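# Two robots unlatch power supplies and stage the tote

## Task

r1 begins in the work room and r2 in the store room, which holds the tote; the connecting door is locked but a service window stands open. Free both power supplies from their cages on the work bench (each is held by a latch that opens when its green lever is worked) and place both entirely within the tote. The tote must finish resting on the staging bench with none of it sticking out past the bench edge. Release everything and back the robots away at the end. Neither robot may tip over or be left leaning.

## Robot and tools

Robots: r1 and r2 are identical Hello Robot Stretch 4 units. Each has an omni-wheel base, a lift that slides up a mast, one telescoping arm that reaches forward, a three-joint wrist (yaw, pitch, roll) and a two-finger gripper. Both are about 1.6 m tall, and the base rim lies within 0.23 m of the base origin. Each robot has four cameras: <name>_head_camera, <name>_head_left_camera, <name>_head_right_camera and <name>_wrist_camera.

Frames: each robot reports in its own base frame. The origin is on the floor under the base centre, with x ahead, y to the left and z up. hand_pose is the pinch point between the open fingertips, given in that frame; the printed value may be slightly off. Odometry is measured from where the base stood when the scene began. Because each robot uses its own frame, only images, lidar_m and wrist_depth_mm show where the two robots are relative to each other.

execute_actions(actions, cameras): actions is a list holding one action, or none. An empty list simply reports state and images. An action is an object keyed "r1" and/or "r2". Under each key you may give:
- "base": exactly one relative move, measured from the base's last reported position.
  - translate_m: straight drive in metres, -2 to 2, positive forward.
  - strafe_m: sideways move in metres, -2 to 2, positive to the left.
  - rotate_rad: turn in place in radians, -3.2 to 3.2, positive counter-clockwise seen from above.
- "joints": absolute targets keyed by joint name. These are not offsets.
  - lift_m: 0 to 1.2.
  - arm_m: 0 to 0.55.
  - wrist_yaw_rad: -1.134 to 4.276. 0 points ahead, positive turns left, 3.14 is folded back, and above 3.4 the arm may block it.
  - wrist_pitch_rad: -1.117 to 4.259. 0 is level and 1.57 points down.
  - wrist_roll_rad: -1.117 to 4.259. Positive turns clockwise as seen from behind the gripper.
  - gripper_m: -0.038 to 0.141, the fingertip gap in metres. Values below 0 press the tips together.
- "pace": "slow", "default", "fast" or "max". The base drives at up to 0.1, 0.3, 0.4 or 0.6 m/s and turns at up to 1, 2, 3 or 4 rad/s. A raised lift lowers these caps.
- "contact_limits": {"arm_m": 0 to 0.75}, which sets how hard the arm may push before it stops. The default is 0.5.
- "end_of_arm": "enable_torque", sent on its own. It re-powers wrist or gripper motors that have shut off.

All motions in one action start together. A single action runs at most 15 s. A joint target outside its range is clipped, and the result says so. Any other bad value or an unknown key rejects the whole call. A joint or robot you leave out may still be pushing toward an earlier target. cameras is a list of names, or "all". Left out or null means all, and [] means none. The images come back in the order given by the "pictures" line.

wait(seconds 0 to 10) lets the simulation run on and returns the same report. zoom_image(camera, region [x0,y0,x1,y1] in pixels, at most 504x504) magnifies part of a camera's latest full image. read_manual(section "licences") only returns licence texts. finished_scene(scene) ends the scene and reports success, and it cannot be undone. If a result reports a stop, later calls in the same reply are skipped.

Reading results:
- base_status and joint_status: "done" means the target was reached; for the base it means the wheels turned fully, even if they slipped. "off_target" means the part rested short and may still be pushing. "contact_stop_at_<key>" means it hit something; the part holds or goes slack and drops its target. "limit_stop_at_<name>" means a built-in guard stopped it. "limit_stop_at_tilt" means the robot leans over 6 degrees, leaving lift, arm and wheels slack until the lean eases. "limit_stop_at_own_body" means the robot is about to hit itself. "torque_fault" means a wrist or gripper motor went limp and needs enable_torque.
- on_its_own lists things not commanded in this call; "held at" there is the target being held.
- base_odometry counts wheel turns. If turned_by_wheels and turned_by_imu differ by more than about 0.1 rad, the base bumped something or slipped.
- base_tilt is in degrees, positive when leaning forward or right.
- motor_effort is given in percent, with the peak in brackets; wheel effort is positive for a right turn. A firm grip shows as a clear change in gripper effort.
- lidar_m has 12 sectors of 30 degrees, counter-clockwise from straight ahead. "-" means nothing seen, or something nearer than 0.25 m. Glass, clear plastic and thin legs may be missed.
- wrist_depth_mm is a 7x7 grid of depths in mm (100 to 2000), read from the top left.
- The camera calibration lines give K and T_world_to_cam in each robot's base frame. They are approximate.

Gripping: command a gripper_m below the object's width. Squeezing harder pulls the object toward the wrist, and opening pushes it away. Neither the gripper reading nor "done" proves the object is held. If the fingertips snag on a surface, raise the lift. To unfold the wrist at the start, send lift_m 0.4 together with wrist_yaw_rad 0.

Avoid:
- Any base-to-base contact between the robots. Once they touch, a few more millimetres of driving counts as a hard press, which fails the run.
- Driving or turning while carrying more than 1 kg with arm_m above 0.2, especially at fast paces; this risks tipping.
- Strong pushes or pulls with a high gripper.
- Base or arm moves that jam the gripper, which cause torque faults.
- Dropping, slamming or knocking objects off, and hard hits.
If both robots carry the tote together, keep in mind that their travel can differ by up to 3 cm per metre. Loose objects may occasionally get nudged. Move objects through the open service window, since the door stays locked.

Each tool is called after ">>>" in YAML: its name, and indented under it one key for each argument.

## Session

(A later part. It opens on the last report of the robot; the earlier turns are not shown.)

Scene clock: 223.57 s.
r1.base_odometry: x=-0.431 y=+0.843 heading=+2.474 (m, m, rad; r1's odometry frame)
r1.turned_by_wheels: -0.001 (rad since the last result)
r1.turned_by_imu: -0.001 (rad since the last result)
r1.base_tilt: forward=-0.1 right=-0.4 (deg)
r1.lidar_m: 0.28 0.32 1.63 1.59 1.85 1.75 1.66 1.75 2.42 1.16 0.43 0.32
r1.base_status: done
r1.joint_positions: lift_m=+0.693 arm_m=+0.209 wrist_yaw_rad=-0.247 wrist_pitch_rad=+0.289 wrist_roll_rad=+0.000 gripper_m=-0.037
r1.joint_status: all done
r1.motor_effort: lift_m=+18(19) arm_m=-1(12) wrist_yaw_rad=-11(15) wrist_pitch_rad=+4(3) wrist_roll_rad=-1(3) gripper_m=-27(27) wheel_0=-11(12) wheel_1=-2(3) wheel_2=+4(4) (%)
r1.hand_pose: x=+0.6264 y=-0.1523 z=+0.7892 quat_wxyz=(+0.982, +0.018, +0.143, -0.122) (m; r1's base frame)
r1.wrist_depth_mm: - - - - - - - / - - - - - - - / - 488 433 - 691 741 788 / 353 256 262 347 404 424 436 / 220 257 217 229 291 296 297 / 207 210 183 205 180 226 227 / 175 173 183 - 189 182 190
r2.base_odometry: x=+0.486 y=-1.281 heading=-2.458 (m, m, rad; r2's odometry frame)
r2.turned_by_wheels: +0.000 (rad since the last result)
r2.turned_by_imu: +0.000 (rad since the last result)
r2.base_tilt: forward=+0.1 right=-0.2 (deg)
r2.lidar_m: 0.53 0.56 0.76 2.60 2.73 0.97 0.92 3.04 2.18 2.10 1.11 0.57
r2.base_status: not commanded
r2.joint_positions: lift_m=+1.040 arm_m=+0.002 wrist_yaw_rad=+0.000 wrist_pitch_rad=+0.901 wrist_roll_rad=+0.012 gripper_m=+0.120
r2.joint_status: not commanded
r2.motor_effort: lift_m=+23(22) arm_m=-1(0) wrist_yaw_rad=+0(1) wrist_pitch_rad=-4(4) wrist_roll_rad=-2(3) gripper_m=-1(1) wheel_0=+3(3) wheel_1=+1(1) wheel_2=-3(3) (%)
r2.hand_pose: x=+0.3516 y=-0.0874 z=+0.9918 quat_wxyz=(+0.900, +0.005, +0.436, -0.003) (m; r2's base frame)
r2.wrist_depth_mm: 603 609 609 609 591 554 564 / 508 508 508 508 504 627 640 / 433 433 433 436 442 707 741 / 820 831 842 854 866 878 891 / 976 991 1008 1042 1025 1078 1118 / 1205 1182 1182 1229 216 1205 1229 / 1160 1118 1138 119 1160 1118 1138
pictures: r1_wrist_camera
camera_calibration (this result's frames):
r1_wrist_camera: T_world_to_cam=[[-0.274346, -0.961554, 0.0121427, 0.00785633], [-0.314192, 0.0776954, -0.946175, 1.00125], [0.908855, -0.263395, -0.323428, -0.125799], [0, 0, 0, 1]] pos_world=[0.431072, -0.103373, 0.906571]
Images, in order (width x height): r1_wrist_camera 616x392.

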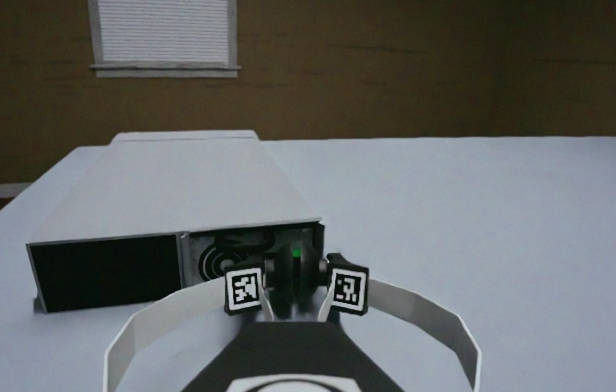

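>>> execute_actions:
  actions:
    - {"r1":{"base":{"strafe_m":0.003},"joints":{"arm_m":0.216,"gripper_m":-0.015,"lift_m":0.695},"pace":"slow","contact_limits":{"arm_m":0.4}}}
  cameras: ["r1_wrist_camera"]

>>> zoom_image:
  camera: "r1_wrist_camera"
  region: [220, 200, 370, 310]

Scene clock: 224.83 s.
r1.base_odometry: x=-0.433 y=+0.841 heading=+2.473 (m, m, rad; r1's odometry frame)
r1.turned_by_wheels: -0.001 (rad since the last result)
r1.turned_by_imu: +0.000 (rad since the last result)
r1.base_tilt: forward=-0.1 right=-0.3 (deg)
r1.lidar_m: 0.28 2.56 1.64 1.55 1.83 1.76 1.68 1.77 2.41 1.15 0.45 0.29
r1.base_status: done
r1.joint_positions: lift_m=+0.695 arm_m=+0.214 wrist_yaw_rad=-0.262 wrist_pitch_rad=+0.293 wrist_roll_rad=+0.000 gripper_m=-0.015
r1.joint_status: all done
r1.on_its_own: wrist_yaw_rad is at rest, and its effort (+34) is outside its rest range (-13 to +13)
r1.motor_effort: lift_m=+22(24) arm_m=+13(13) wrist_yaw_rad=+34(34) wrist_pitch_rad=-9(9) wrist_roll_rad=+1(2) gripper_m=-11(26) wheel_0=-2(13) wheel_1=+0(1) wheel_2=-5(6) (%)
r1.contact_limits: arm_m 0.4
r1.hand_pose: x=+0.6286 y=-0.1560 z=+0.7897 quat_wxyz=(+0.981, +0.019, +0.145, -0.129) (m; r1's base frame)
r1.wrist_depth_mm: - - - - - - - / - - - - - - - / - 415 424 647 683 715 768 / 342 254 263 370 407 424 430 / 215 254 212 229 290 297 298 / 208 211 187 200 184 228 229 / 175 171 184 - 190 184 191
r2.base_odometry: x=+0.486 y=-1.281 heading=-2.458 (m, m, rad; r2's odometry frame)
r2.turned_by_wheels: +0.000 (rad since the last result)
r2.turned_by_imu: +0.000 (rad since the last result)
r2.base_tilt: forward=+0.1 right=-0.3 (deg)
r2.lidar_m: 0.52 0.57 0.79 2.60 2.71 0.98 0.90 3.04 2.23 2.12 1.11 0.57
r2.base_status: not commanded
r2.joint_positions: lift_m=+1.040 arm_m=+0.002 wrist_yaw_rad=+0.000 wrist_pitch_rad=+0.901 wrist_roll_rad=+0.012 gripper_m=+0.120
r2.joint_status: not commanded
r2.motor_effort: lift_m=+23(23) arm_m=+0(1) wrist_yaw_rad=+0(1) wrist_pitch_rad=-4(5) wrist_roll_rad=+0(0) gripper_m=-1(0) wheel_0=+3(3) wheel_1=+1(1) wheel_2=-3(3) (%)
r2.hand_pose: x=+0.3516 y=-0.0874 z=+0.9918 quat_wxyz=(+0.900, +0.005, +0.436, -0.003) (m; r2's base frame)
r2.wrist_depth_mm: 609 615 609 609 591 554 559 / 504 504 504 504 504 627 634 / 436 430 433 436 445 707 741 / 809 820 831 842 866 878 891 / 976 1008 1042 1060 1008 1078 1118 / 1182 1182 1182 1205 216 1255 1229 / 1138 1118 1138 119 1138 1118 1138
pictures: r1_wrist_camera
camera_calibration (this result's frames):
r1_wrist_camera: T_world_to_cam=[[-0.289207, -0.957189, 0.0121875, 0.0148561], [-0.316965, 0.0837396, -0.944733, 1.00426], [0.903268, -0.277087, -0.327614, -0.123892], [0, 0, 0, 1]] pos_world=[0.434519, -0.104205, 0.907986]
Images, in order (width x height): r1_wrist_camera 616x392.

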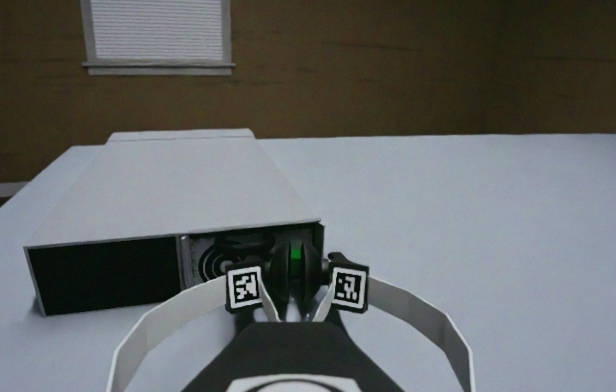

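Region (220, 200, 370, 310) of r1_wrist_camera's 616x392 image, scaled by 3.360; it fills the top 370 rows of this view, and the rest is white.

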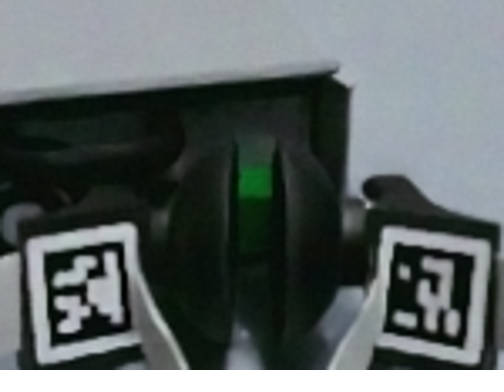

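>>> execute_actions:
  actions:
    - {"r1":{"joints":{"arm_m":0.223,"gripper_m":-0.038,"lift_m":0.693},"pace":"slow","contact_limits":{"arm_m":0.4}}}
  cameras: ["r1_wrist_camera"]

>>> zoom_image:
  camera: "r1_wrist_camera"
  region: [220, 200, 370, 310]

>>> execute_actions:
  actions:
    - {"r1":{"joints":{"arm_m":0.213},"pace":"slow","contact_limits":{"arm_m":0.6}}}
  cameras: ["r1_wrist_camera"]

>>> zoom_image:
  camera: "r1_wrist_camera"
  region: [220, 200, 370, 310]

Scene clock: 226.17 s.
r1.base_odometry: x=-0.433 y=+0.841 heading=+2.473 (m, m, rad; r1's odometry frame)
r1.turned_by_wheels: +0.000 (rad since the last result)
r1.turned_by_imu: +0.005 (rad since the last result)
r1.base_tilt: forward=-0.1 right=-0.3 (deg)
r1.lidar_m: 0.30 2.55 1.64 1.60 1.85 1.74 1.68 1.77 2.47 1.15 0.43 0.33
r1.base_status: not commanded
r1.joint_positions: lift_m=+0.693 arm_m=+0.220 wrist_yaw_rad=-0.268 wrist_pitch_rad=+0.294 wrist_roll_rad=+0.000 gripper_m=-0.038
r1.joint_status: all done
r1.on_its_own: wrist_yaw_rad is at rest, and its effort (+50) is outside its rest range (-13 to +13)
r1.motor_effort: lift_m=+14(22) arm_m=+16(18) wrist_yaw_rad=+50(59) wrist_pitch_rad=-13(13) wrist_roll_rad=-1(0) gripper_m=-16(17) wheel_0=+2(3) wheel_1=+1(3) wheel_2=-13(13) (%)
r1.contact_limits: arm_m 0.4
r1.hand_pose: x=+0.6341 y=-0.1574 z=+0.7881 quat_wxyz=(+0.980, +0.019, +0.145, -0.132) (m; r1's base frame)
r1.wrist_depth_mm: - - - - - - - / - - - - - - - / - 410 421 647 668 715 759 / 336 252 258 343 404 415 427 / 210 243 208 224 289 293 296 / 206 208 183 202 182 225 226 / 174 172 182 - 188 183 189
r2.base_odometry: x=+0.486 y=-1.281 heading=-2.458 (m, m, rad; r2's odometry frame)
r2.turned_by_wheels: +0.000 (rad since the last result)
r2.turned_by_imu: +0.000 (rad since the last result)
r2.base_tilt: forward=+0.2 right=-0.2 (deg)
r2.lidar_m: 0.52 0.57 0.81 2.61 2.71 0.98 0.90 3.02 2.20 2.10 1.12 0.57
r2.base_status: not commanded
r2.joint_positions: lift_m=+1.040 arm_m=+0.002 wrist_yaw_rad=+0.000 wrist_pitch_rad=+0.901 wrist_roll_rad=+0.012 gripper_m=+0.120
r2.joint_status: not commanded
r2.motor_effort: lift_m=+23(23) arm_m=+0(0) wrist_yaw_rad=+0(0) wrist_pitch_rad=-4(4) wrist_roll_rad=-2(1) gripper_m=-1(1) wheel_0=+3(3) wheel_1=+1(1) wheel_2=-3(3) (%)
r2.hand_pose: x=+0.3516 y=-0.0874 z=+0.9918 quat_wxyz=(+0.900, +0.005, +0.436, -0.003) (m; r2's base frame)
r2.wrist_depth_mm: 609 609 609 609 591 554 559 / 508 508 508 504 508 627 640 / 436 433 433 439 442 715 750 / 809 831 831 842 866 878 878 / 991 1008 1008 1042 1025 1078 1118 / 1205 1182 1205 1229 216 1229 1255 / 1138 1118 1138 119 1138 1138 1118
pictures: r1_wrist_camera
camera_calibration (this result's frames):
r1_wrist_camera: T_world_to_cam=[[-0.294672, -0.95552, 0.0122095, 0.0188655], [-0.317132, 0.0857314, -0.944499, 1.00488], [0.901441, -0.28219, -0.328288, -0.128896], [0, 0, 0, 1]] pos_world=[0.440429, -0.104496, 0.906559]
Images, in order (width x height): r1_wrist_camera 616x392.

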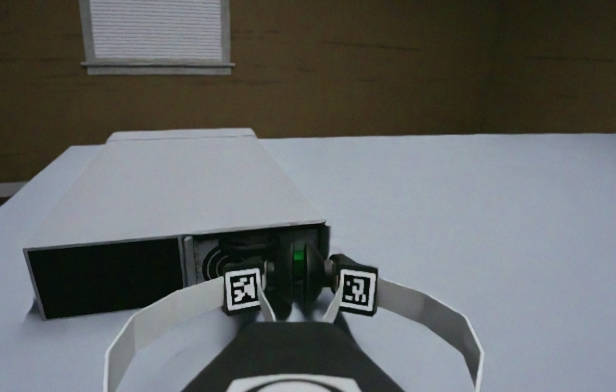

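Region (220, 200, 370, 310) of r1_wrist_camera's 616x392 image, scaled by 3.360; it fills the top 370 rows of this view, and the rest is white.

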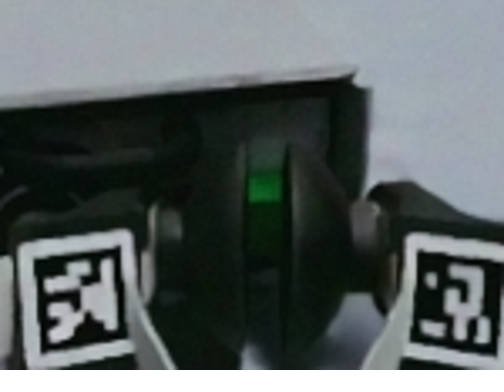

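Scene clock: 227.10 s.
r1.base_odometry: x=-0.433 y=+0.841 heading=+2.473 (m, m, rad; r1's odometry frame)
r1.turned_by_wheels: +0.000 (rad since the last result)
r1.turned_by_imu: +0.000 (rad since the last result)
r1.base_tilt: forward=+0.0 right=-0.3 (deg)
r1.lidar_m: 0.30 2.55 1.65 1.57 1.81 1.75 1.68 1.76 2.42 1.15 0.41 0.31
r1.base_status: not commanded
r1.joint_positions: lift_m=+0.693 arm_m=+0.215 wrist_yaw_rad=-0.256 wrist_pitch_rad=+0.291 wrist_roll_rad=+0.000 gripper_m=-0.037
r1.joint_status: all done
r1.on_its_own: wrist_yaw_rad is at rest, and its effort (+16) is outside its rest range (-13 to +13)
r1.motor_effort: lift_m=+17(17) arm_m=-12(18) wrist_yaw_rad=+16(49) wrist_pitch_rad=-3(11) wrist_roll_rad=+1(0) gripper_m=-23(23) wheel_0=-6(6) wheel_1=-2(2) wheel_2=-3(13) (%)
r1.contact_limits: arm_m 0.6
r1.hand_pose: x=+0.6312 y=-0.1545 z=+0.7887 quat_wxyz=(+0.981, +0.018, +0.144, -0.126) (m; r1's base frame)
r1.wrist_depth_mm: - - - - - - - / - - - - - - - / - 484 424 647 691 723 788 / 353 254 259 345 407 421 430 / 225 247 212 211 289 294 297 / 206 209 182 202 180 226 226 / 173 171 183 - 189 183 190
r2.base_odometry: x=+0.486 y=-1.281 heading=-2.458 (m, m, rad; r2's odometry frame)
r2.turned_by_wheels: +0.000 (rad since the last result)
r2.turned_by_imu: +0.000 (rad since the last result)
r2.base_tilt: forward=+0.1 right=-0.2 (deg)
r2.lidar_m: 0.53 0.56 0.80 2.60 2.69 0.96 0.91 3.06 2.21 2.14 1.11 0.57
r2.base_status: not commanded
r2.joint_positions: lift_m=+1.040 arm_m=+0.002 wrist_yaw_rad=+0.000 wrist_pitch_rad=+0.901 wrist_roll_rad=+0.012 gripper_m=+0.120
r2.joint_status: not commanded
r2.motor_effort: lift_m=+23(23) arm_m=-1(1) wrist_yaw_rad=+0(1) wrist_pitch_rad=-4(4) wrist_roll_rad=-1(0) gripper_m=+0(1) wheel_0=+3(3) wheel_1=+1(1) wheel_2=-3(3) (%)
r2.hand_pose: x=+0.3516 y=-0.0874 z=+0.9918 quat_wxyz=(+0.900, +0.005, +0.436, -0.003) (m; r2's base frame)
r2.wrist_depth_mm: 603 609 609 609 591 554 564 / 504 508 508 504 504 627 640 / 430 433 433 436 442 715 741 / 820 820 831 854 854 866 878 / 976 1008 1042 1042 1025 1078 1098 / 1205 1160 1205 1229 216 1229 1205 / 1160 1118 1138 120 1138 1118 1138
pictures: r1_wrist_camera
camera_calibration (this result's frames):
r1_wrist_camera: T_world_to_cam=[[-0.283123, -0.959008, 0.0120908, 0.0130335], [-0.315296, 0.0811625, -0.945516, 1.00321], [0.905776, -0.271509, -0.32535, -0.128685], [0, 0, 0, 1]] pos_world=[0.436559, -0.103863, 0.906528]
Images, in order (width x height): r1_wrist_camera 616x392.

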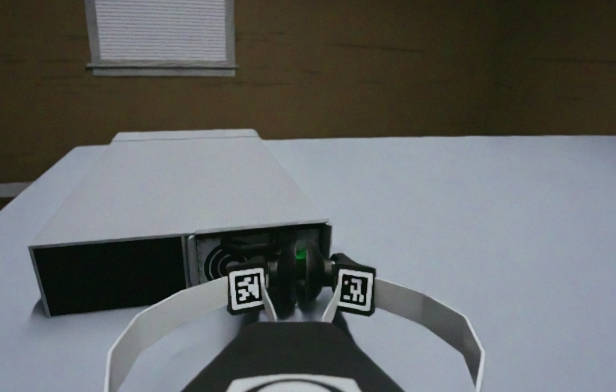

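Region (220, 200, 370, 310) of r1_wrist_camera's 616x392 image, scaled by 3.360; it fills the top 370 rows of this view, and the rest is white.

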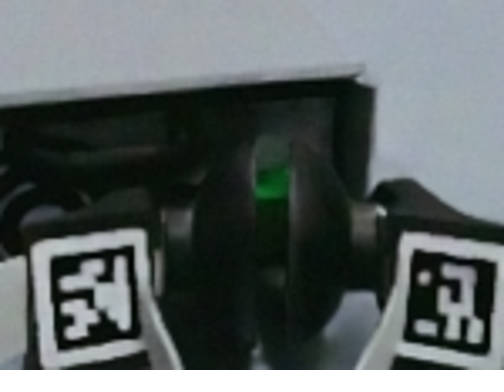

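>>> execute_actions:
  actions:
    - {"r1":{"base":{"strafe_m":-0.004},"joints":{"arm_m":0.211},"pace":"slow","contact_limits":{"arm_m":0.6}}}
  cameras: ["r1_wrist_camera"]

>>> zoom_image:
  camera: "r1_wrist_camera"
  region: [220, 200, 370, 310]

Scene clock: 229.33 s.
r1.base_odometry: x=-0.430 y=+0.844 heading=+2.472 (m, m, rad; r1's odometry frame)
r1.turned_by_wheels: -0.001 (rad since the last result)
r1.turned_by_imu: -0.001 (rad since the last result)
r1.base_tilt: forward=+0.0 right=-0.4 (deg)
r1.lidar_m: 0.28 0.33 1.63 1.60 1.88 1.76 1.67 1.76 2.47 1.14 0.42 0.31
r1.base_status: done
r1.joint_positions: lift_m=+0.693 arm_m=+0.213 wrist_yaw_rad=-0.252 wrist_pitch_rad=+0.290 wrist_roll_rad=+0.000 gripper_m=-0.037
r1.joint_status: all done
r1.motor_effort: lift_m=+18(17) arm_m=-12(13) wrist_yaw_rad=+5(14) wrist_pitch_rad=-2(3) wrist_roll_rad=+0(0) gripper_m=-25(23) wheel_0=-7(9) wheel_1=-3(9) wheel_2=+0(2) (%)
r1.contact_limits: arm_m 0.6
r1.hand_pose: x=+0.6300 y=-0.1536 z=+0.7888 quat_wxyz=(+0.982, +0.018, +0.144, -0.124) (m; r1's base frame)
r1.wrist_depth_mm: - - - - - - - / - - - - - - - / - 415 424 668 683 723 778 / 351 254 259 345 404 418 430 / 211 253 213 225 290 293 296 / 206 208 182 204 181 226 227 / 174 172 183 - 190 182 190
r2.base_odometry: x=+0.486 y=-1.281 heading=-2.458 (m, m, rad; r2's odometry frame)
r2.turned_by_wheels: +0.000 (rad since the last result)
r2.turned_by_imu: +0.001 (rad since the last result)
r2.base_tilt: forward=+0.1 right=-0.2 (deg)
r2.lidar_m: 0.54 0.57 0.80 2.59 2.72 0.96 0.93 3.05 2.19 2.13 1.08 0.56
r2.base_status: not commanded
r2.joint_positions: lift_m=+1.040 arm_m=+0.002 wrist_yaw_rad=+0.000 wrist_pitch_rad=+0.901 wrist_roll_rad=+0.012 gripper_m=+0.120
r2.joint_status: not commanded
r2.motor_effort: lift_m=+23(23) arm_m=+0(0) wrist_yaw_rad=+0(0) wrist_pitch_rad=-4(4) wrist_roll_rad=-2(1) gripper_m=-2(1) wheel_0=+3(3) wheel_1=+1(1) wheel_2=-3(3) (%)
r2.hand_pose: x=+0.3516 y=-0.0874 z=+0.9918 quat_wxyz=(+0.900, +0.005, +0.436, -0.003) (m; r2's base frame)
r2.wrist_depth_mm: 603 609 609 603 591 549 559 / 504 504 504 508 508 621 640 / 433 433 433 439 442 699 750 / 809 831 831 854 866 866 878 / 991 1008 1025 1060 1025 1060 1098 / 1205 1160 1182 1229 216 1229 1255 / 1138 1118 1160 119 1138 1118 1118
pictures: r1_wrist_camera
camera_calibration (this result's frames):
r1_wrist_camera: T_world_to_cam=[[-0.279583, -0.960045, 0.0120783, 0.011164], [-0.315221, 0.0799009, -0.945649, 1.00269], [0.906901, -0.268195, -0.324965, -0.127794], [0, 0, 0, 1]] pos_world=[0.435087, -0.103672, 0.906531]
Images, in order (width x height): r1_wrist_camera 616x392.

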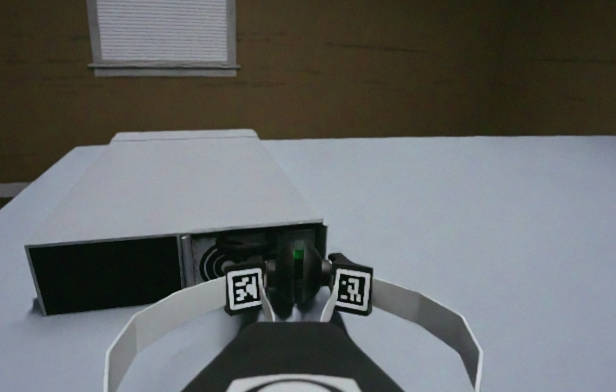

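Region (220, 200, 370, 310) of r1_wrist_camera's 616x392 image, scaled by 3.360; it fills the top 370 rows of this view, and the rest is white.

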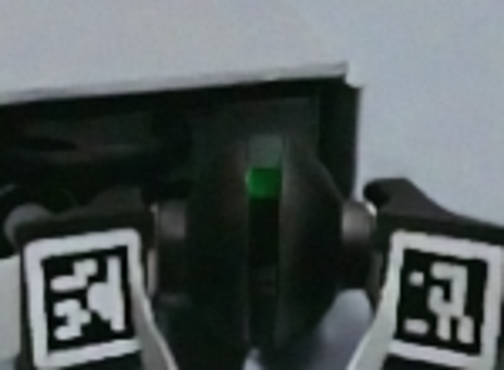

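>>> execute_actions:
  actions:
    - {"r1":{"joints":{"arm_m":0.208},"pace":"slow","contact_limits":{"arm_m":0.6}}}
  cameras: ["r1_wrist_camera"]

>>> execute_actions:
  actions:
    - {"r1":{"joints":{"arm_m":0.206},"pace":"slow","contact_limits":{"arm_m":0.6}}}
  cameras: ["r1_wrist_camera"]

>>> zoom_image:
  camera: "r1_wrist_camera"
  region: [220, 200, 370, 310]

Scene clock: 230.10 s.
r1.base_odometry: x=-0.430 y=+0.844 heading=+2.472 (m, m, rad; r1's odometry frame)
r1.turned_by_wheels: +0.000 (rad since the last result)
r1.turned_by_imu: +0.000 (rad since the last result)
r1.base_tilt: forward=+0.0 right=-0.3 (deg)
r1.lidar_m: 0.28 0.32 1.66 1.59 1.85 1.75 1.67 1.77 2.45 1.17 0.44 0.30
r1.base_status: not commanded
r1.joint_positions: lift_m=+0.693 arm_m=+0.211 wrist_yaw_rad=-0.248 wrist_pitch_rad=+0.289 wrist_roll_rad=+0.000 gripper_m=-0.037
r1.joint_status: all done
r1.motor_effort: lift_m=+18(18) arm_m=-16(15) wrist_yaw_rad=-8(7) wrist_pitch_rad=+1(2) wrist_roll_rad=+0(0) gripper_m=-28(29) wheel_0=-10(10) wheel_1=-3(3) wheel_2=+2(2) (%)
r1.contact_limits: arm_m 0.6
r1.hand_pose: x=+0.6284 y=-0.1525 z=+0.7891 quat_wxyz=(+0.982, +0.018, +0.143, -0.122) (m; r1's base frame)
r1.wrist_depth_mm: - - - - - - - / - - - - - - - / - 488 430 - 691 732 788 / 353 255 262 349 413 424 436 / 219 255 214 227 290 294 298 / 207 209 182 204 180 227 228 / 174 173 184 - 189 182 190
r2.base_odometry: x=+0.486 y=-1.281 heading=-2.458 (m, m, rad; r2's odometry frame)
r2.turned_by_wheels: +0.000 (rad since the last result)
r2.turned_by_imu: +0.000 (rad since the last result)
r2.base_tilt: forward=+0.1 right=-0.2 (deg)
r2.lidar_m: 0.52 0.56 0.81 2.61 2.70 0.99 0.91 3.04 2.20 2.11 1.11 0.57
r2.base_status: not commanded
r2.joint_positions: lift_m=+1.040 arm_m=+0.002 wrist_yaw_rad=+0.000 wrist_pitch_rad=+0.901 wrist_roll_rad=+0.012 gripper_m=+0.120
r2.joint_status: not commanded
r2.motor_effort: lift_m=+23(23) arm_m=-1(1) wrist_yaw_rad=-1(1) wrist_pitch_rad=-4(3) wrist_roll_rad=-2(2) gripper_m=-1(0) wheel_0=+3(3) wheel_1=+1(1) wheel_2=-3(3) (%)
r2.hand_pose: x=+0.3516 y=-0.0874 z=+0.9918 quat_wxyz=(+0.900, +0.005, +0.436, -0.003) (m; r2's base frame)
r2.wrist_depth_mm: 609 615 609 609 591 554 559 / 508 508 504 508 504 621 634 / 433 433 433 439 449 715 741 / 809 820 842 831 854 878 891 / 1008 1008 1025 1060 1025 1098 1098 / 1229 1182 1182 1229 216 1229 1255 / 1160 1118 1138 119 1138 1138 1138
pictures: r1_wrist_camera
camera_calibration (this result's frames):
r1_wrist_camera: T_world_to_cam=[[-0.275391, -0.961257, 0.0120405, 0.00893445], [-0.314462, 0.0782404, -0.94604, 1.00192], [0.908446, -0.264318, -0.323825, -0.127252], [0, 0, 0, 1]] pos_world=[0.433127, -0.103437, 0.90654]
Images, in order (width x height): r1_wrist_camera 616x392.

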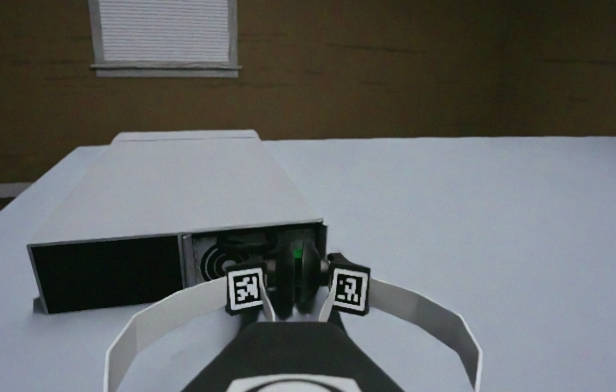

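Scene clock: 230.67 s.
r1.base_odometry: x=-0.430 y=+0.844 heading=+2.472 (m, m, rad; r1's odometry frame)
r1.turned_by_wheels: +0.000 (rad since the last result)
r1.turned_by_imu: +0.000 (rad since the last result)
r1.base_tilt: forward=+0.1 right=-0.4 (deg)
r1.lidar_m: 0.26 0.31 1.63 1.60 1.86 1.73 1.68 1.77 2.46 1.14 0.45 0.30
r1.base_status: not commanded
r1.joint_positions: lift_m=+0.693 arm_m=+0.209 wrist_yaw_rad=-0.248 wrist_pitch_rad=+0.289 wrist_roll_rad=+0.000 gripper_m=-0.037
r1.joint_status: all done
r1.motor_effort: lift_m=+18(18) arm_m=-15(20) wrist_yaw_rad=-7(9) wrist_pitch_rad=+1(1) wrist_roll_rad=-1(0) gripper_m=-27(28) wheel_0=-10(10) wheel_1=-3(3) wheel_2=+2(2) (%)
r1.contact_limits: arm_m 0.6
r1.hand_pose: x=+0.6261 y=-0.1527 z=+0.7891 quat_wxyz=(+0.982, +0.018, +0.143, -0.123) (m; r1's base frame)
r1.wrist_depth_mm: - - - - - - - / - - - - - - - / - 488 427 668 691 741 798 / 355 254 263 349 410 421 433 / 220 257 217 228 290 296 298 / 209 211 182 204 181 227 228 / 175 173 183 - 190 183 191
r2.base_odometry: x=+0.486 y=-1.281 heading=-2.458 (m, m, rad; r2's odometry frame)
r2.turned_by_wheels: +0.000 (rad since the last result)
r2.turned_by_imu: +0.000 (rad since the last result)
r2.base_tilt: forward=+0.1 right=-0.2 (deg)
r2.lidar_m: 0.53 0.57 0.80 2.62 2.67 0.99 0.92 3.02 2.19 2.11 1.09 0.58
r2.base_status: not commanded
r2.joint_positions: lift_m=+1.040 arm_m=+0.002 wrist_yaw_rad=+0.000 wrist_pitch_rad=+0.901 wrist_roll_rad=+0.012 gripper_m=+0.120
r2.joint_status: not commanded
r2.motor_effort: lift_m=+23(23) arm_m=+0(0) wrist_yaw_rad=+0(0) wrist_pitch_rad=-3(4) wrist_roll_rad=-1(2) gripper_m=-1(0) wheel_0=+3(3) wheel_1=+1(1) wheel_2=-3(3) (%)
r2.hand_pose: x=+0.3516 y=-0.0874 z=+0.9918 quat_wxyz=(+0.900, +0.005, +0.436, -0.003) (m; r2's base frame)
r2.wrist_depth_mm: 603 609 609 609 591 554 559 / 508 508 508 508 504 621 647 / 436 430 433 439 442 715 741 / 809 820 842 842 854 866 891 / 991 1008 1025 1060 1025 1078 1078 / 1205 1160 1182 1229 215 1205 1229 / 1138 1118 1138 119 1138 1118 1138
pictures: r1_wrist_camera
camera_calibration (this result's frames):
r1_wrist_camera: T_world_to_cam=[[-0.275956, -0.961095, 0.0120365, 0.00854279], [-0.314302, 0.0783961, -0.94608, 1.00119], [0.90833, -0.26486, -0.323708, -0.1253], [0, 0, 0, 1]] pos_world=[0.430848, -0.103466, 0.906547]
Images, in order (width x height): r1_wrist_camera 616x392.

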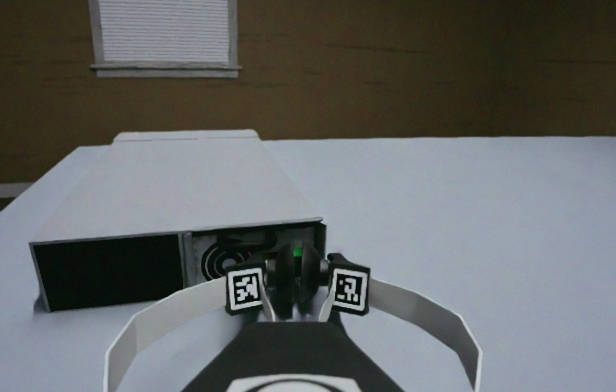

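Region (220, 200, 370, 310) of r1_wrist_camera's 616x392 image, scaled by 3.360; it fills the top 370 rows of this view, and the rest is white.

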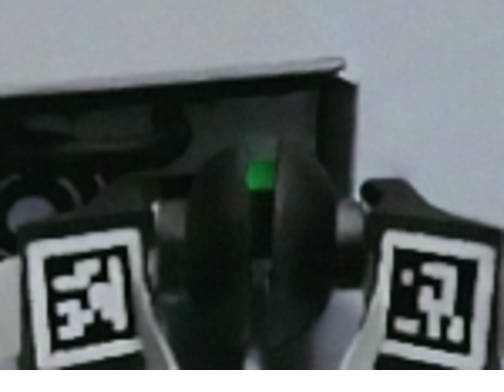

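>>> execute_actions:
  actions:
    - {"r1":{"joints":{"arm_m":0.11,"gripper_m":0.02}}}
  cameras: []

>>> execute_actions:
  actions:
    - {"r1":{"base":{"strafe_m":-0.081},"joints":{"arm_m":0.14,"gripper_m":0.062,"lift_m":0.712,"wrist_yaw_rad":0.1,"wrist_roll_rad":0.25}}}
  cameras: []

>>> execute_actions:
  actions:
    - {"r1":{"joints":{"arm_m":0.155,"lift_m":0.708,"wrist_pitch_rad":0.33},"pace":"slow"}}
  cameras: ["r1_wrist_camera"]

Scene clock: 232.97 s.
r1.base_odometry: x=-0.430 y=+0.844 heading=+2.473 (m, m, rad; r1's odometry frame)
r1.turned_by_wheels: +0.001 (rad since the last result)
r1.turned_by_imu: +0.001 (rad since the last result)
r1.base_tilt: forward=+0.0 right=-0.3 (deg)
r1.lidar_m: 0.30 2.55 1.64 1.58 1.85 1.73 1.68 1.75 2.44 1.18 0.43 0.34
r1.base_status: not commanded
r1.joint_positions: lift_m=+0.693 arm_m=+0.112 wrist_yaw_rad=-0.250 wrist_pitch_rad=+0.292 wrist_roll_rad=+0.000 gripper_m=+0.020
r1.joint_status: all done
r1.motor_effort: lift_m=+19(19) arm_m=-9(18) wrist_yaw_rad=+1(7) wrist_pitch_rad=-6(7) wrist_roll_rad=-1(1) gripper_m=-4(27) wheel_0=+0(10) wheel_1=+1(3) wheel_2=+1(2) (%)
r1.hand_pose: x=+0.5285 y=-0.1531 z=+0.7883 quat_wxyz=(+0.982, +0.018, +0.144, -0.123) (m; r1's base frame)
r1.wrist_depth_mm: - - - - - - - / - - - - - - - / - 469 430 647 683 715 768 / 370 336 309 368 407 413 427 / 266 273 278 270 289 293 296 / 210 213 186 198 205 225 226 / 174 171 183 - 182 182 190
r2.base_odometry: x=+0.486 y=-1.281 heading=-2.458 (m, m, rad; r2's odometry frame)
r2.turned_by_wheels: +0.000 (rad since the last result)
r2.turned_by_imu: +0.001 (rad since the last result)
r2.base_tilt: forward=+0.1 right=-0.2 (deg)
r2.lidar_m: 0.53 0.55 0.77 2.60 2.72 0.99 0.91 3.06 2.23 2.10 1.12 0.57
r2.base_status: not commanded
r2.joint_positions: lift_m=+1.040 arm_m=+0.002 wrist_yaw_rad=+0.000 wrist_pitch_rad=+0.901 wrist_roll_rad=+0.012 gripper_m=+0.120
r2.joint_status: not commanded
r2.motor_effort: lift_m=+22(23) arm_m=+0(1) wrist_yaw_rad=+0(0) wrist_pitch_rad=-4(4) wrist_roll_rad=+0(1) gripper_m=-1(1) wheel_0=+3(3) wheel_1=+1(1) wheel_2=-2(3) (%)
r2.hand_pose: x=+0.3516 y=-0.0874 z=+0.9918 quat_wxyz=(+0.900, +0.005, +0.436, -0.003) (m; r2's base frame)
r2.wrist_depth_mm: 603 615 609 609 585 549 559 / 504 504 504 508 504 627 640 / 436 433 433 436 442 707 741 / 820 831 831 842 854 878 891 / 991 991 1042 1042 1025 1078 1098 / 1205 1160 1182 1229 216 1229 1255 / 1118 1138 1138 119 1138 1138 1138
pictures: none
No camera images: the call's "cameras" was empty. Leave "cameras" out to get every camera's image.

Scene clock: 234.30 s.
r1.base_odometry: x=-0.380 y=+0.908 heading=+2.473 (m, m, rad; r1's odometry frame)
r1.turned_by_wheels: +0.000 (rad since the last result)
r1.turned_by_imu: +0.000 (rad since the last result)
r1.base_tilt: forward=-0.1 right=-0.3 (deg)
r1.lidar_m: 0.29 0.29 1.72 1.68 1.93 1.72 1.67 1.80 2.45 1.13 0.43 0.32
r1.base_status: done
r1.joint_positions: lift_m=+0.712 arm_m=+0.138 wrist_yaw_rad=+0.100 wrist_pitch_rad=+0.292 wrist_roll_rad=+0.250 gripper_m=+0.062
r1.joint_status: all done
r1.motor_effort: lift_m=+23(24) arm_m=+9(6) wrist_yaw_rad=-1(4) wrist_pitch_rad=-6(6) wrist_roll_rad=+0(4) gripper_m=-2(3) wheel_0=-1(10) wheel_1=+0(8) wheel_2=+1(1) (%)
r1.hand_pose: x=+0.5930 y=-0.0594 z=+0.8069 quat_wxyz=(+0.981, +0.116, +0.150, +0.031) (m; r1's base frame)
r1.wrist_depth_mm: - - - - - - - / - - - - - - - / - - - 564 574 488 449 / - - 349 317 382 340 314 / - 345 270 271 277 262 248 / 1661 283 240 239 198 213 202 / 247 226 227 - 193 177 175
r2.base_odometry: x=+0.486 y=-1.281 heading=-2.458 (m, m, rad; r2's odometry frame)
r2.turned_by_wheels: +0.000 (rad since the last result)
r2.turned_by_imu: +0.000 (rad since the last result)
r2.base_tilt: forward=+0.1 right=-0.2 (deg)
r2.lidar_m: 0.53 0.58 0.80 2.62 2.70 0.98 0.90 3.02 2.21 2.11 1.11 0.55
r2.base_status: not commanded
r2.joint_positions: lift_m=+1.040 arm_m=+0.002 wrist_yaw_rad=+0.000 wrist_pitch_rad=+0.901 wrist_roll_rad=+0.012 gripper_m=+0.120
r2.joint_status: not commanded
r2.motor_effort: lift_m=+22(23) arm_m=-1(1) wrist_yaw_rad=-1(0) wrist_pitch_rad=-4(4) wrist_roll_rad=-2(2) gripper_m=+0(1) wheel_0=+3(3) wheel_1=+1(1) wheel_2=-3(3) (%)
r2.hand_pose: x=+0.3516 y=-0.0874 z=+0.9918 quat_wxyz=(+0.900, +0.005, +0.436, -0.003) (m; r2's base frame)
r2.wrist_depth_mm: 609 603 609 615 591 554 559 / 504 508 512 508 504 627 634 / 433 430 430 439 442 707 732 / 798 831 831 842 878 866 891 / 991 1008 1025 1060 1042 1078 1098 / 1229 1182 1205 1229 215 1229 1255 / 1160 1138 1138 119 1118 1138 1138
pictures: none
No camera images: the call's "cameras" was empty. Leave "cameras" out to get every camera's image.

Scene clock: 235.37 s.
r1.base_odometry: x=-0.380 y=+0.908 heading=+2.473 (m, m, rad; r1's odometry frame)
r1.turned_by_wheels: +0.000 (rad since the last result)
r1.turned_by_imu: +0.000 (rad since the last result)
r1.base_tilt: forward=-0.1 right=-0.4 (deg)
r1.lidar_m: 0.28 0.32 1.73 1.65 1.95 1.76 1.68 1.75 2.43 1.14 0.45 0.30
r1.base_status: not commanded
r1.joint_positions: lift_m=+0.708 arm_m=+0.153 wrist_yaw_rad=+0.099 wrist_pitch_rad=+0.329 wrist_roll_rad=+0.250 gripper_m=+0.062
r1.joint_status: all done
r1.motor_effort: lift_m=+15(21) arm_m=+10(13) wrist_yaw_rad=+3(2) wrist_pitch_rad=+3(3) wrist_roll_rad=-2(0) gripper_m=-2(2) wheel_0=-1(1) wheel_1=+0(0) wheel_2=+1(1) (%)
r1.hand_pose: x=+0.6045 y=-0.0601 z=+0.7936 quat_wxyz=(+0.979, +0.115, +0.168, +0.028) (m; r1's base frame)
r1.wrist_depth_mm: - - - - - - - / - - - - - - 603 / - - 512 439 496 433 389 / - - 306 278 345 310 290 / - 297 254 260 256 243 232 / 287 262 224 222 196 200 189 / 229 210 210 - 181 167 -
r2.base_odometry: x=+0.486 y=-1.281 heading=-2.458 (m, m, rad; r2's odometry frame)
r2.turned_by_wheels: +0.000 (rad since the last result)
r2.turned_by_imu: +0.000 (rad since the last result)
r2.base_tilt: forward=+0.1 right=-0.2 (deg)
r2.lidar_m: 0.55 0.55 0.79 2.59 2.72 0.98 0.92 3.03 2.20 2.12 1.15 0.57
r2.base_status: not commanded
r2.joint_positions: lift_m=+1.040 arm_m=+0.002 wrist_yaw_rad=+0.000 wrist_pitch_rad=+0.901 wrist_roll_rad=+0.012 gripper_m=+0.120
r2.joint_status: not commanded
r2.motor_effort: lift_m=+23(23) arm_m=+0(0) wrist_yaw_rad=+0(0) wrist_pitch_rad=-3(4) wrist_roll_rad=-1(1) gripper_m=-1(1) wheel_0=+3(3) wheel_1=+1(1) wheel_2=-3(3) (%)
r2.hand_pose: x=+0.3516 y=-0.0874 z=+0.9918 quat_wxyz=(+0.900, +0.005, +0.436, -0.003) (m; r2's base frame)
r2.wrist_depth_mm: 609 609 609 609 591 549 559 / 504 504 504 504 508 627 634 / 433 433 433 439 445 707 750 / 809 831 842 854 866 866 878 / 991 1008 1025 1025 1008 1078 1098 / 1205 1182 1160 1229 215 1229 1229 / 1118 1118 1138 119 1138 1118 1138
pictures: r1_wrist_camera
camera_calibration (this result's frames):
r1_wrist_camera: T_world_to_cam=[[-0.0146772, -0.975237, -0.220677, 0.117379], [-0.373542, 0.210069, -0.903514, 1.00134], [0.927497, 0.069171, -0.367375, -0.0366169], [0, 0, 0, 1]] pos_world=[0.409729, -0.093346, 0.917178]
Images, in order (width x height): r1_wrist_camera 616x392.

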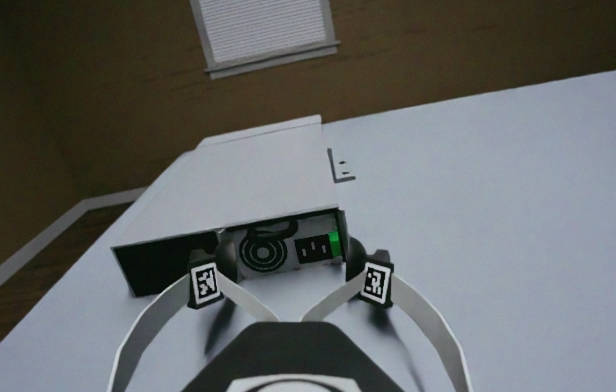

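>>> execute_actions:
  actions:
    - {"r1":{"joints":{"lift_m":0.709,"wrist_roll_rad":0.15,"gripper_m":0.058},"pace":"slow"}}
  cameras: []

>>> execute_actions:
  actions:
    - {"r1":{"joints":{"arm_m":0.168},"pace":"slow","contact_limits":{"arm_m":0.3}}}
  cameras: ["r1_wrist_camera"]

>>> zoom_image:
  camera: "r1_wrist_camera"
  region: [180, 190, 400, 320]

Scene clock: 236.20 s.
r1.base_odometry: x=-0.380 y=+0.908 heading=+2.473 (m, m, rad; r1's odometry frame)
r1.turned_by_wheels: +0.000 (rad since the last result)
r1.turned_by_imu: +0.000 (rad since the last result)
r1.base_tilt: forward=-0.1 right=-0.3 (deg)
r1.lidar_m: 0.26 0.32 1.69 1.68 1.93 1.77 1.67 1.75 2.44 1.10 0.42 0.31
r1.base_status: not commanded
r1.joint_positions: lift_m=+0.709 arm_m=+0.153 wrist_yaw_rad=+0.100 wrist_pitch_rad=+0.331 wrist_roll_rad=+0.150 gripper_m=+0.058
r1.joint_status: all done
r1.motor_effort: lift_m=+22(22) arm_m=+9(10) wrist_yaw_rad=-1(2) wrist_pitch_rad=-5(3) wrist_roll_rad=+0(2) gripper_m=-2(1) wheel_0=-1(1) wheel_1=+0(0) wheel_2=+1(1) (%)
r1.hand_pose: x=+0.6045 y=-0.0598 z=+0.7932 quat_wxyz=(+0.983, +0.066, +0.168, +0.037) (m; r1's base frame)
r1.wrist_depth_mm: - - - - - - - / - - - - - - - / - - 455 424 530 488 466 / - 439 285 272 359 340 324 / 1863 296 257 255 268 259 252 / 252 242 198 219 203 209 202 / 205 196 202 - 186 174 176
r2.base_odometry: x=+0.486 y=-1.281 heading=-2.458 (m, m, rad; r2's odometry frame)
r2.turned_by_wheels: +0.000 (rad since the last result)
r2.turned_by_imu: +0.000 (rad since the last result)
r2.base_tilt: forward=+0.1 right=-0.2 (deg)
r2.lidar_m: 0.54 0.56 0.79 2.61 2.72 0.97 0.92 3.06 2.16 2.12 1.10 0.56
r2.base_status: not commanded
r2.joint_positions: lift_m=+1.040 arm_m=+0.002 wrist_yaw_rad=+0.000 wrist_pitch_rad=+0.901 wrist_roll_rad=+0.012 gripper_m=+0.120
r2.joint_status: not commanded
r2.motor_effort: lift_m=+23(23) arm_m=+0(0) wrist_yaw_rad=+0(0) wrist_pitch_rad=-3(4) wrist_roll_rad=-2(2) gripper_m=-1(0) wheel_0=+3(3) wheel_1=+1(1) wheel_2=-3(2) (%)
r2.hand_pose: x=+0.3516 y=-0.0874 z=+0.9918 quat_wxyz=(+0.900, +0.005, +0.436, -0.003) (m; r2's base frame)
r2.wrist_depth_mm: 609 609 603 609 585 554 554 / 504 508 504 508 508 627 634 / 430 433 430 436 442 715 750 / 820 820 842 854 866 878 878 / 976 1008 1025 1042 1025 1098 1098 / 1205 1182 1205 1229 215 1229 1229 / 1160 1118 1138 119 1160 1118 1138
pictures: none
No camera images: the call's "cameras" was empty. Leave "cameras" out to get every camera's image.

Scene clock: 237.20 s.
r1.base_odometry: x=-0.380 y=+0.908 heading=+2.473 (m, m, rad; r1's odometry frame)
r1.turned_by_wheels: +0.000 (rad since the last result)
r1.turned_by_imu: +0.000 (rad since the last result)
r1.base_tilt: forward=+0.0 right=-0.3 (deg)
r1.lidar_m: 0.28 0.30 1.72 1.66 1.93 1.75 1.69 1.77 2.47 1.20 0.43 0.32
r1.base_status: not commanded
r1.joint_positions: lift_m=+0.709 arm_m=+0.166 wrist_yaw_rad=+0.099 wrist_pitch_rad=+0.331 wrist_roll_rad=+0.150 gripper_m=+0.058
r1.joint_status: all done
r1.motor_effort: lift_m=+22(22) arm_m=+9(13) wrist_yaw_rad=+3(3) wrist_pitch_rad=-6(4) wrist_roll_rad=-1(2) gripper_m=-3(3) wheel_0=-1(1) wheel_1=+0(0) wheel_2=+1(0) (%)
r1.contact_limits: arm_m 0.3
r1.hand_pose: x=+0.6173 y=-0.0602 z=+0.7932 quat_wxyz=(+0.983, +0.066, +0.168, +0.036) (m; r1's base frame)
r1.wrist_depth_mm: - - - - - - - / - - - - - - - / - - 455 421 535 492 473 / - 436 286 276 362 340 327 / 1863 277 239 240 267 260 250 / 251 241 199 218 197 210 203 / 204 198 202 - 186 174 176
r2.base_odometry: x=+0.486 y=-1.281 heading=-2.458 (m, m, rad; r2's odometry frame)
r2.turned_by_wheels: +0.000 (rad since the last result)
r2.turned_by_imu: +0.000 (rad since the last result)
r2.base_tilt: forward=+0.2 right=-0.1 (deg)
r2.lidar_m: 0.52 0.58 0.80 2.60 2.73 0.97 0.91 3.06 2.20 2.12 1.12 0.56
r2.base_status: not commanded
r2.joint_positions: lift_m=+1.040 arm_m=+0.002 wrist_yaw_rad=+0.000 wrist_pitch_rad=+0.901 wrist_roll_rad=+0.012 gripper_m=+0.120
r2.joint_status: not commanded
r2.motor_effort: lift_m=+23(23) arm_m=+0(0) wrist_yaw_rad=+0(0) wrist_pitch_rad=-4(5) wrist_roll_rad=-1(3) gripper_m=-1(0) wheel_0=+3(3) wheel_1=+1(1) wheel_2=-3(3) (%)
r2.hand_pose: x=+0.3516 y=-0.0874 z=+0.9918 quat_wxyz=(+0.900, +0.005, +0.436, -0.003) (m; r2's base frame)
r2.wrist_depth_mm: 609 609 615 603 585 554 559 / 504 508 504 508 508 627 634 / 433 433 433 439 445 707 741 / 820 831 854 854 866 866 878 / 991 991 1025 1042 1025 1078 1098 / 1205 1182 1182 1229 216 1229 1255 / 1160 1098 1160 119 1138 1138 1118
pictures: r1_wrist_camera
camera_calibration (this result's frames):
r1_wrist_camera: T_world_to_cam=[[0.0181268, -0.991572, -0.12828, 0.0229359], [-0.372968, 0.112334, -0.921019, 1.01343], [0.927667, 0.0645395, -0.367789, -0.0486851], [0, 0, 0, 1]] pos_world=[0.422725, -0.0879585, 0.918425]
Images, in order (width x height): r1_wrist_camera 616x392.

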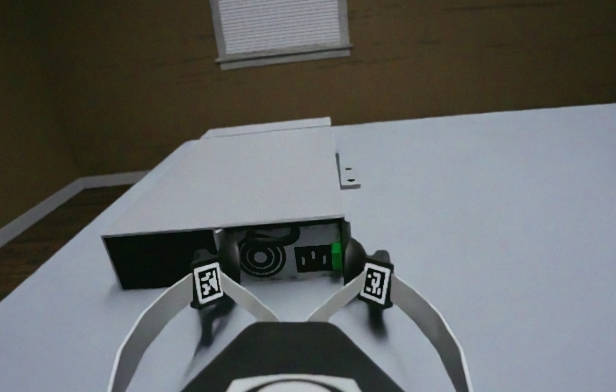

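Region (180, 190, 400, 320) of r1_wrist_camera's 616x392 image, scaled by 2.291; it fills the top 298 rows of this view, and the rest is white.

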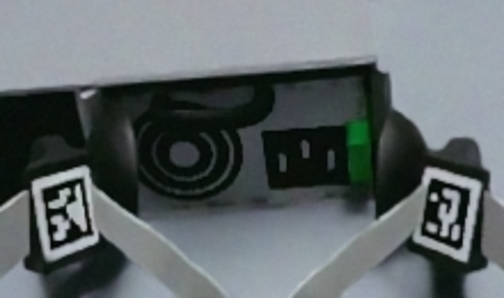

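>>> execute_actions:
  actions:
    - {"r1":{"base":{"strafe_m":0.005},"joints":{"arm_m":0.166,"gripper_m":0.05},"pace":"slow","contact_limits":{"arm_m":0.3}}}
  cameras: ["r1_wrist_camera"]

>>> zoom_image:
  camera: "r1_wrist_camera"
  region: [180, 190, 400, 320]

Scene clock: 238.13 s.
r1.base_odometry: x=-0.383 y=+0.904 heading=+2.472 (m, m, rad; r1's odometry frame)
r1.turned_by_wheels: -0.001 (rad since the last result)
r1.turned_by_imu: -0.001 (rad since the last result)
r1.base_tilt: forward=+0.0 right=-0.4 (deg)
r1.lidar_m: 0.27 0.31 1.72 1.67 1.95 1.74 1.66 1.77 2.48 1.15 0.43 0.31
r1.base_status: done
r1.joint_positions: lift_m=+0.709 arm_m=+0.166 wrist_yaw_rad=+0.093 wrist_pitch_rad=+0.332 wrist_roll_rad=+0.150 gripper_m=+0.050
r1.joint_status: all done
r1.on_its_own: wrist_yaw_rad is at rest, and its effort (+19) is outside its rest range (-13 to +13)
r1.motor_effort: lift_m=+22(22) arm_m=-2(9) wrist_yaw_rad=+19(19) wrist_pitch_rad=-6(5) wrist_roll_rad=-3(4) gripper_m=-8(5) wheel_0=-7(7) wheel_1=+0(3) wheel_2=-2(0) (%)
r1.contact_limits: arm_m 0.3
r1.hand_pose: x=+0.6169 y=-0.0618 z=+0.7931 quat_wxyz=(+0.983, +0.066, +0.168, +0.033) (m; r1's base frame)
r1.wrist_depth_mm: - - - - - - - / - - - - - - - / - - 452 421 535 492 469 / - 410 283 272 359 342 325 / 1042 278 240 242 268 260 253 / 251 240 216 220 199 210 203 / 205 196 201 - 185 174 176
r2.base_odometry: x=+0.486 y=-1.281 heading=-2.458 (m, m, rad; r2's odometry frame)
r2.turned_by_wheels: +0.000 (rad since the last result)
r2.turned_by_imu: +0.000 (rad since the last result)
r2.base_tilt: forward=+0.1 right=-0.2 (deg)
r2.lidar_m: 0.54 0.58 0.77 2.60 2.72 0.96 0.92 3.03 2.22 2.08 1.10 0.56
r2.base_status: not commanded
r2.joint_positions: lift_m=+1.040 arm_m=+0.002 wrist_yaw_rad=+0.000 wrist_pitch_rad=+0.901 wrist_roll_rad=+0.012 gripper_m=+0.120
r2.joint_status: not commanded
r2.motor_effort: lift_m=+22(23) arm_m=-1(1) wrist_yaw_rad=+0(0) wrist_pitch_rad=-4(4) wrist_roll_rad=-3(2) gripper_m=-1(0) wheel_0=+3(3) wheel_1=+1(1) wheel_2=-3(3) (%)
r2.hand_pose: x=+0.3516 y=-0.0874 z=+0.9918 quat_wxyz=(+0.900, +0.005, +0.436, -0.003) (m; r2's base frame)
r2.wrist_depth_mm: 603 615 615 609 585 549 559 / 504 504 504 504 504 634 640 / 433 433 436 439 442 707 741 / 809 831 831 842 866 866 878 / 991 1008 1008 1042 1025 1078 1078 / 1205 1160 1182 1229 216 1255 1229 / 1138 1118 1138 119 1138 1118 1138
pictures: r1_wrist_camera
camera_calibration (this result's frames):
r1_wrist_camera: T_world_to_cam=[[0.0124062, -0.991669, -0.128214, 0.0248059], [-0.37264, 0.114402, -0.920897, 1.01321], [0.927893, 0.0592026, -0.368116, -0.0484708], [0, 0, 0, 1]] pos_world=[0.42223, -0.0884442, 0.918399]
Images, in order (width x height): r1_wrist_camera 616x392.

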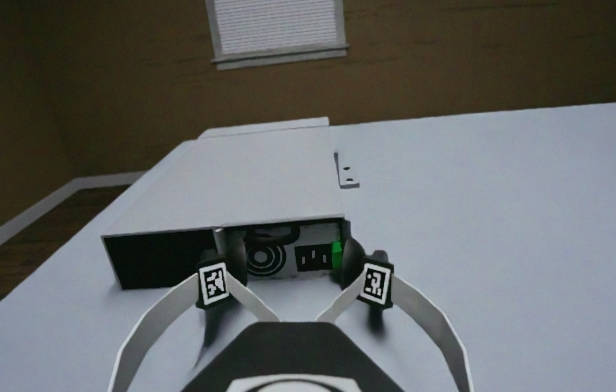

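Region (180, 190, 400, 320) of r1_wrist_camera's 616x392 image, scaled by 2.291; it fills the top 298 rows of this view, and the rest is white.

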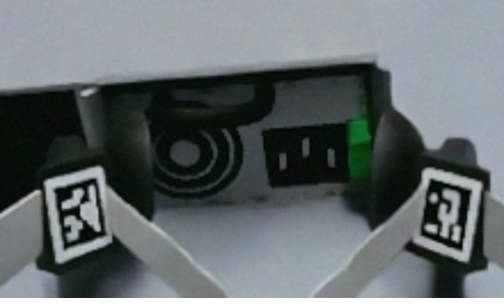

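>>> execute_actions:
  actions:
    - {"r1":{"joints":{"arm_m":0.13,"gripper_m":0.057}}}
  cameras: []

>>> execute_actions:
  actions:
    - {"r1":{"base":{"strafe_m":0.061},"joints":{"wrist_yaw_rad":-0.12,"arm_m":0.15}}}
  cameras: []

>>> execute_actions:
  actions:
    - {"r1":{"joints":{"arm_m":0.18},"pace":"slow","contact_limits":{"arm_m":0.3}}}
  cameras: ["r1_wrist_camera"]

>>> zoom_image:
  camera: "r1_wrist_camera"
  region: [180, 190, 400, 320]

Scene clock: 239.33 s.
r1.base_odometry: x=-0.383 y=+0.904 heading=+2.473 (m, m, rad; r1's odometry frame)
r1.turned_by_wheels: +0.001 (rad since the last result)
r1.turned_by_imu: +0.001 (rad since the last result)
r1.base_tilt: forward=+0.0 right=-0.3 (deg)
r1.lidar_m: 0.28 0.32 1.70 1.69 1.93 1.73 1.66 1.79 2.45 1.13 0.42 0.32
r1.base_status: not commanded
r1.joint_positions: lift_m=+0.709 arm_m=+0.132 wrist_yaw_rad=+0.100 wrist_pitch_rad=+0.332 wrist_roll_rad=+0.150 gripper_m=+0.057
r1.joint_status: all done
r1.motor_effort: lift_m=+22(22) arm_m=-9(10) wrist_yaw_rad=+0(20) wrist_pitch_rad=-5(7) wrist_roll_rad=-1(0) gripper_m=-4(4) wheel_0=-2(7) wheel_1=+1(1) wheel_2=+0(1) (%)
r1.hand_pose: x=+0.5826 y=-0.0598 z=+0.7931 quat_wxyz=(+0.983, +0.066, +0.168, +0.037) (m; r1's base frame)
r1.wrist_depth_mm: - - - - - - - / - - - - - - - / - - 455 427 530 496 466 / - 459 304 276 359 340 324 / 1863 304 278 276 270 258 253 / 253 242 197 219 202 209 202 / 206 197 201 - 185 173 176
r2.base_odometry: x=+0.486 y=-1.281 heading=-2.458 (m, m, rad; r2's odometry frame)
r2.turned_by_wheels: +0.000 (rad since the last result)
r2.turned_by_imu: +0.000 (rad since the last result)
r2.base_tilt: forward=+0.1 right=-0.2 (deg)
r2.lidar_m: 0.53 0.54 0.78 2.59 2.71 0.99 0.92 3.06 2.19 2.11 1.11 0.55
r2.base_status: not commanded
r2.joint_positions: lift_m=+1.040 arm_m=+0.002 wrist_yaw_rad=+0.000 wrist_pitch_rad=+0.901 wrist_roll_rad=+0.012 gripper_m=+0.120
r2.joint_status: not commanded
r2.motor_effort: lift_m=+23(23) arm_m=-1(0) wrist_yaw_rad=+0(0) wrist_pitch_rad=-4(4) wrist_roll_rad=-2(1) gripper_m=-1(0) wheel_0=+3(3) wheel_1=+1(0) wheel_2=-3(3) (%)
r2.hand_pose: x=+0.3516 y=-0.0874 z=+0.9918 quat_wxyz=(+0.900, +0.005, +0.436, -0.003) (m; r2's base frame)
r2.wrist_depth_mm: 609 615 609 609 591 554 564 / 508 508 508 504 504 627 640 / 433 433 433 439 445 715 741 / 820 831 831 854 866 866 878 / 991 1008 1025 1042 1025 1078 1098 / 1229 1182 1205 1229 216 1229 1229 / 1138 1118 1138 119 1118 1118 1138
pictures: none
No camera images: the call's "cameras" was empty. Leave "cameras" out to get every camera's image.

Scene clock: 240.53 s.
r1.base_odometry: x=-0.421 y=+0.856 heading=+2.473 (m, m, rad; r1's odometry frame)
r1.turned_by_wheels: +0.000 (rad since the last result)
r1.turned_by_imu: +0.000 (rad since the last result)
r1.base_tilt: forward=-0.1 right=-0.4 (deg)
r1.lidar_m: 0.30 0.31 1.66 1.61 1.87 1.72 1.68 1.77 2.47 1.14 0.44 0.32
r1.base_status: done
r1.joint_positions: lift_m=+0.709 arm_m=+0.148 wrist_yaw_rad=-0.120 wrist_pitch_rad=+0.332 wrist_roll_rad=+0.150 gripper_m=+0.057
r1.joint_status: all done
r1.motor_effort: lift_m=+22(22) arm_m=+9(6) wrist_yaw_rad=-2(6) wrist_pitch_rad=-6(7) wrist_roll_rad=-1(1) gripper_m=-2(2) wheel_0=+0(9) wheel_1=+0(9) wheel_2=+1(0) (%)
r1.hand_pose: x=+0.5797 y=-0.1194 z=+0.7931 quat_wxyz=(+0.981, +0.084, +0.160, -0.071) (m; r1's base frame)
r1.wrist_depth_mm: - - - - - - - / - - - - - - - / - - 449 517 535 496 469 / - 349 294 285 357 340 325 / 347 296 274 279 270 262 252 / 251 242 198 218 202 210 202 / 205 196 200 - 185 173 176
r2.base_odometry: x=+0.486 y=-1.281 heading=-2.458 (m, m, rad; r2's odometry frame)
r2.turned_by_wheels: +0.000 (rad since the last result)
r2.turned_by_imu: +0.000 (rad since the last result)
r2.base_tilt: forward=+0.2 right=-0.2 (deg)
r2.lidar_m: 0.53 0.55 0.78 2.60 2.70 0.98 0.91 3.04 2.22 2.11 1.11 0.57
r2.base_status: not commanded
r2.joint_positions: lift_m=+1.040 arm_m=+0.002 wrist_yaw_rad=+0.000 wrist_pitch_rad=+0.901 wrist_roll_rad=+0.012 gripper_m=+0.120
r2.joint_status: not commanded
r2.motor_effort: lift_m=+23(23) arm_m=-1(0) wrist_yaw_rad=+0(1) wrist_pitch_rad=-4(4) wrist_roll_rad=-3(2) gripper_m=-2(2) wheel_0=+3(3) wheel_1=+1(1) wheel_2=-3(3) (%)
r2.hand_pose: x=+0.3516 y=-0.0874 z=+0.9918 quat_wxyz=(+0.900, +0.005, +0.436, -0.003) (m; r2's base frame)
r2.wrist_depth_mm: 609 609 609 615 591 549 564 / 504 512 508 504 504 627 634 / 433 436 433 439 445 707 741 / 820 820 831 842 854 866 878 / 991 991 1025 1042 1025 1078 1098 / 1205 1182 1182 1229 216 1229 1229 / 1138 1098 1160 119 1138 1118 1138
pictures: none
No camera images: the call's "cameras" was empty. Leave "cameras" out to get every camera's image.

Scene clock: 241.90 s.
r1.base_odometry: x=-0.421 y=+0.856 heading=+2.473 (m, m, rad; r1's odometry frame)
r1.turned_by_wheels: +0.000 (rad since the last result)
r1.turned_by_imu: +0.000 (rad since the last result)
r1.base_tilt: forward=+0.0 right=-0.3 (deg)
r1.lidar_m: 0.29 0.26 1.66 1.60 1.87 1.75 1.68 1.74 2.47 1.13 0.45 0.31
r1.base_status: not commanded
r1.joint_positions: lift_m=+0.709 arm_m=+0.178 wrist_yaw_rad=-0.121 wrist_pitch_rad=+0.332 wrist_roll_rad=+0.150 gripper_m=+0.057
r1.joint_status: all done
r1.motor_effort: lift_m=+22(22) arm_m=+9(11) wrist_yaw_rad=+2(3) wrist_pitch_rad=-7(5) wrist_roll_rad=-1(1) gripper_m=-2(2) wheel_0=+0(0) wheel_1=+0(0) wheel_2=+0(1) (%)
r1.contact_limits: arm_m 0.3
r1.hand_pose: x=+0.6094 y=-0.1198 z=+0.7931 quat_wxyz=(+0.981, +0.084, +0.160, -0.072) (m; r1's base frame)
r1.wrist_depth_mm: - - - - - - - / - - - - - - - / - - 449 517 530 496 469 / - 330 286 273 362 342 327 / 345 266 243 254 268 259 254 / 250 236 215 214 203 209 203 / 206 196 201 - 185 174 176
r2.base_odometry: x=+0.486 y=-1.281 heading=-2.458 (m, m, rad; r2's odometry frame)
r2.turned_by_wheels: +0.000 (rad since the last result)
r2.turned_by_imu: +0.000 (rad since the last result)
r2.base_tilt: forward=+0.1 right=-0.2 (deg)
r2.lidar_m: 0.51 0.57 0.77 2.61 2.73 0.98 0.92 3.07 2.21 2.12 1.11 0.57
r2.base_status: not commanded
r2.joint_positions: lift_m=+1.040 arm_m=+0.002 wrist_yaw_rad=+0.000 wrist_pitch_rad=+0.901 wrist_roll_rad=+0.012 gripper_m=+0.120
r2.joint_status: not commanded
r2.motor_effort: lift_m=+23(23) arm_m=+0(0) wrist_yaw_rad=-1(0) wrist_pitch_rad=-4(4) wrist_roll_rad=-3(2) gripper_m=+0(0) wheel_0=+3(3) wheel_1=+1(1) wheel_2=-3(3) (%)
r2.hand_pose: x=+0.3516 y=-0.0874 z=+0.9918 quat_wxyz=(+0.900, +0.005, +0.436, -0.003) (m; r2's base frame)
r2.wrist_depth_mm: 609 609 609 609 591 549 559 / 508 504 504 504 508 627 634 / 430 433 433 439 442 707 741 / 809 820 831 854 866 878 878 / 976 1025 1042 1042 1042 1078 1098 / 1229 1160 1182 1229 216 1205 1229 / 1138 1138 1138 119 1118 1138 1138
pictures: r1_wrist_camera
camera_calibration (this result's frames):
r1_wrist_camera: T_world_to_cam=[[-0.198607, -0.971657, -0.128208, 0.098343], [-0.339842, 0.190973, -0.920889, 1.00621], [0.919273, -0.139324, -0.368139, -0.0565544], [0, 0, 0, 1]] pos_world=[0.413474, -0.104483, 0.918397]
Images, in order (width x height): r1_wrist_camera 616x392.

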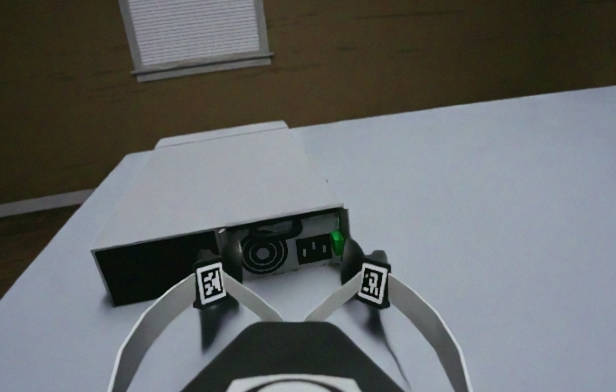

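Region (180, 190, 400, 320) of r1_wrist_camera's 616x392 image, scaled by 2.291; it fills the top 298 rows of this view, and the rest is white.

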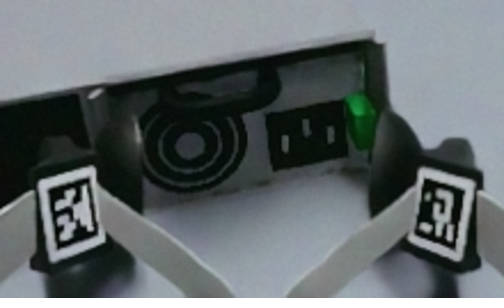

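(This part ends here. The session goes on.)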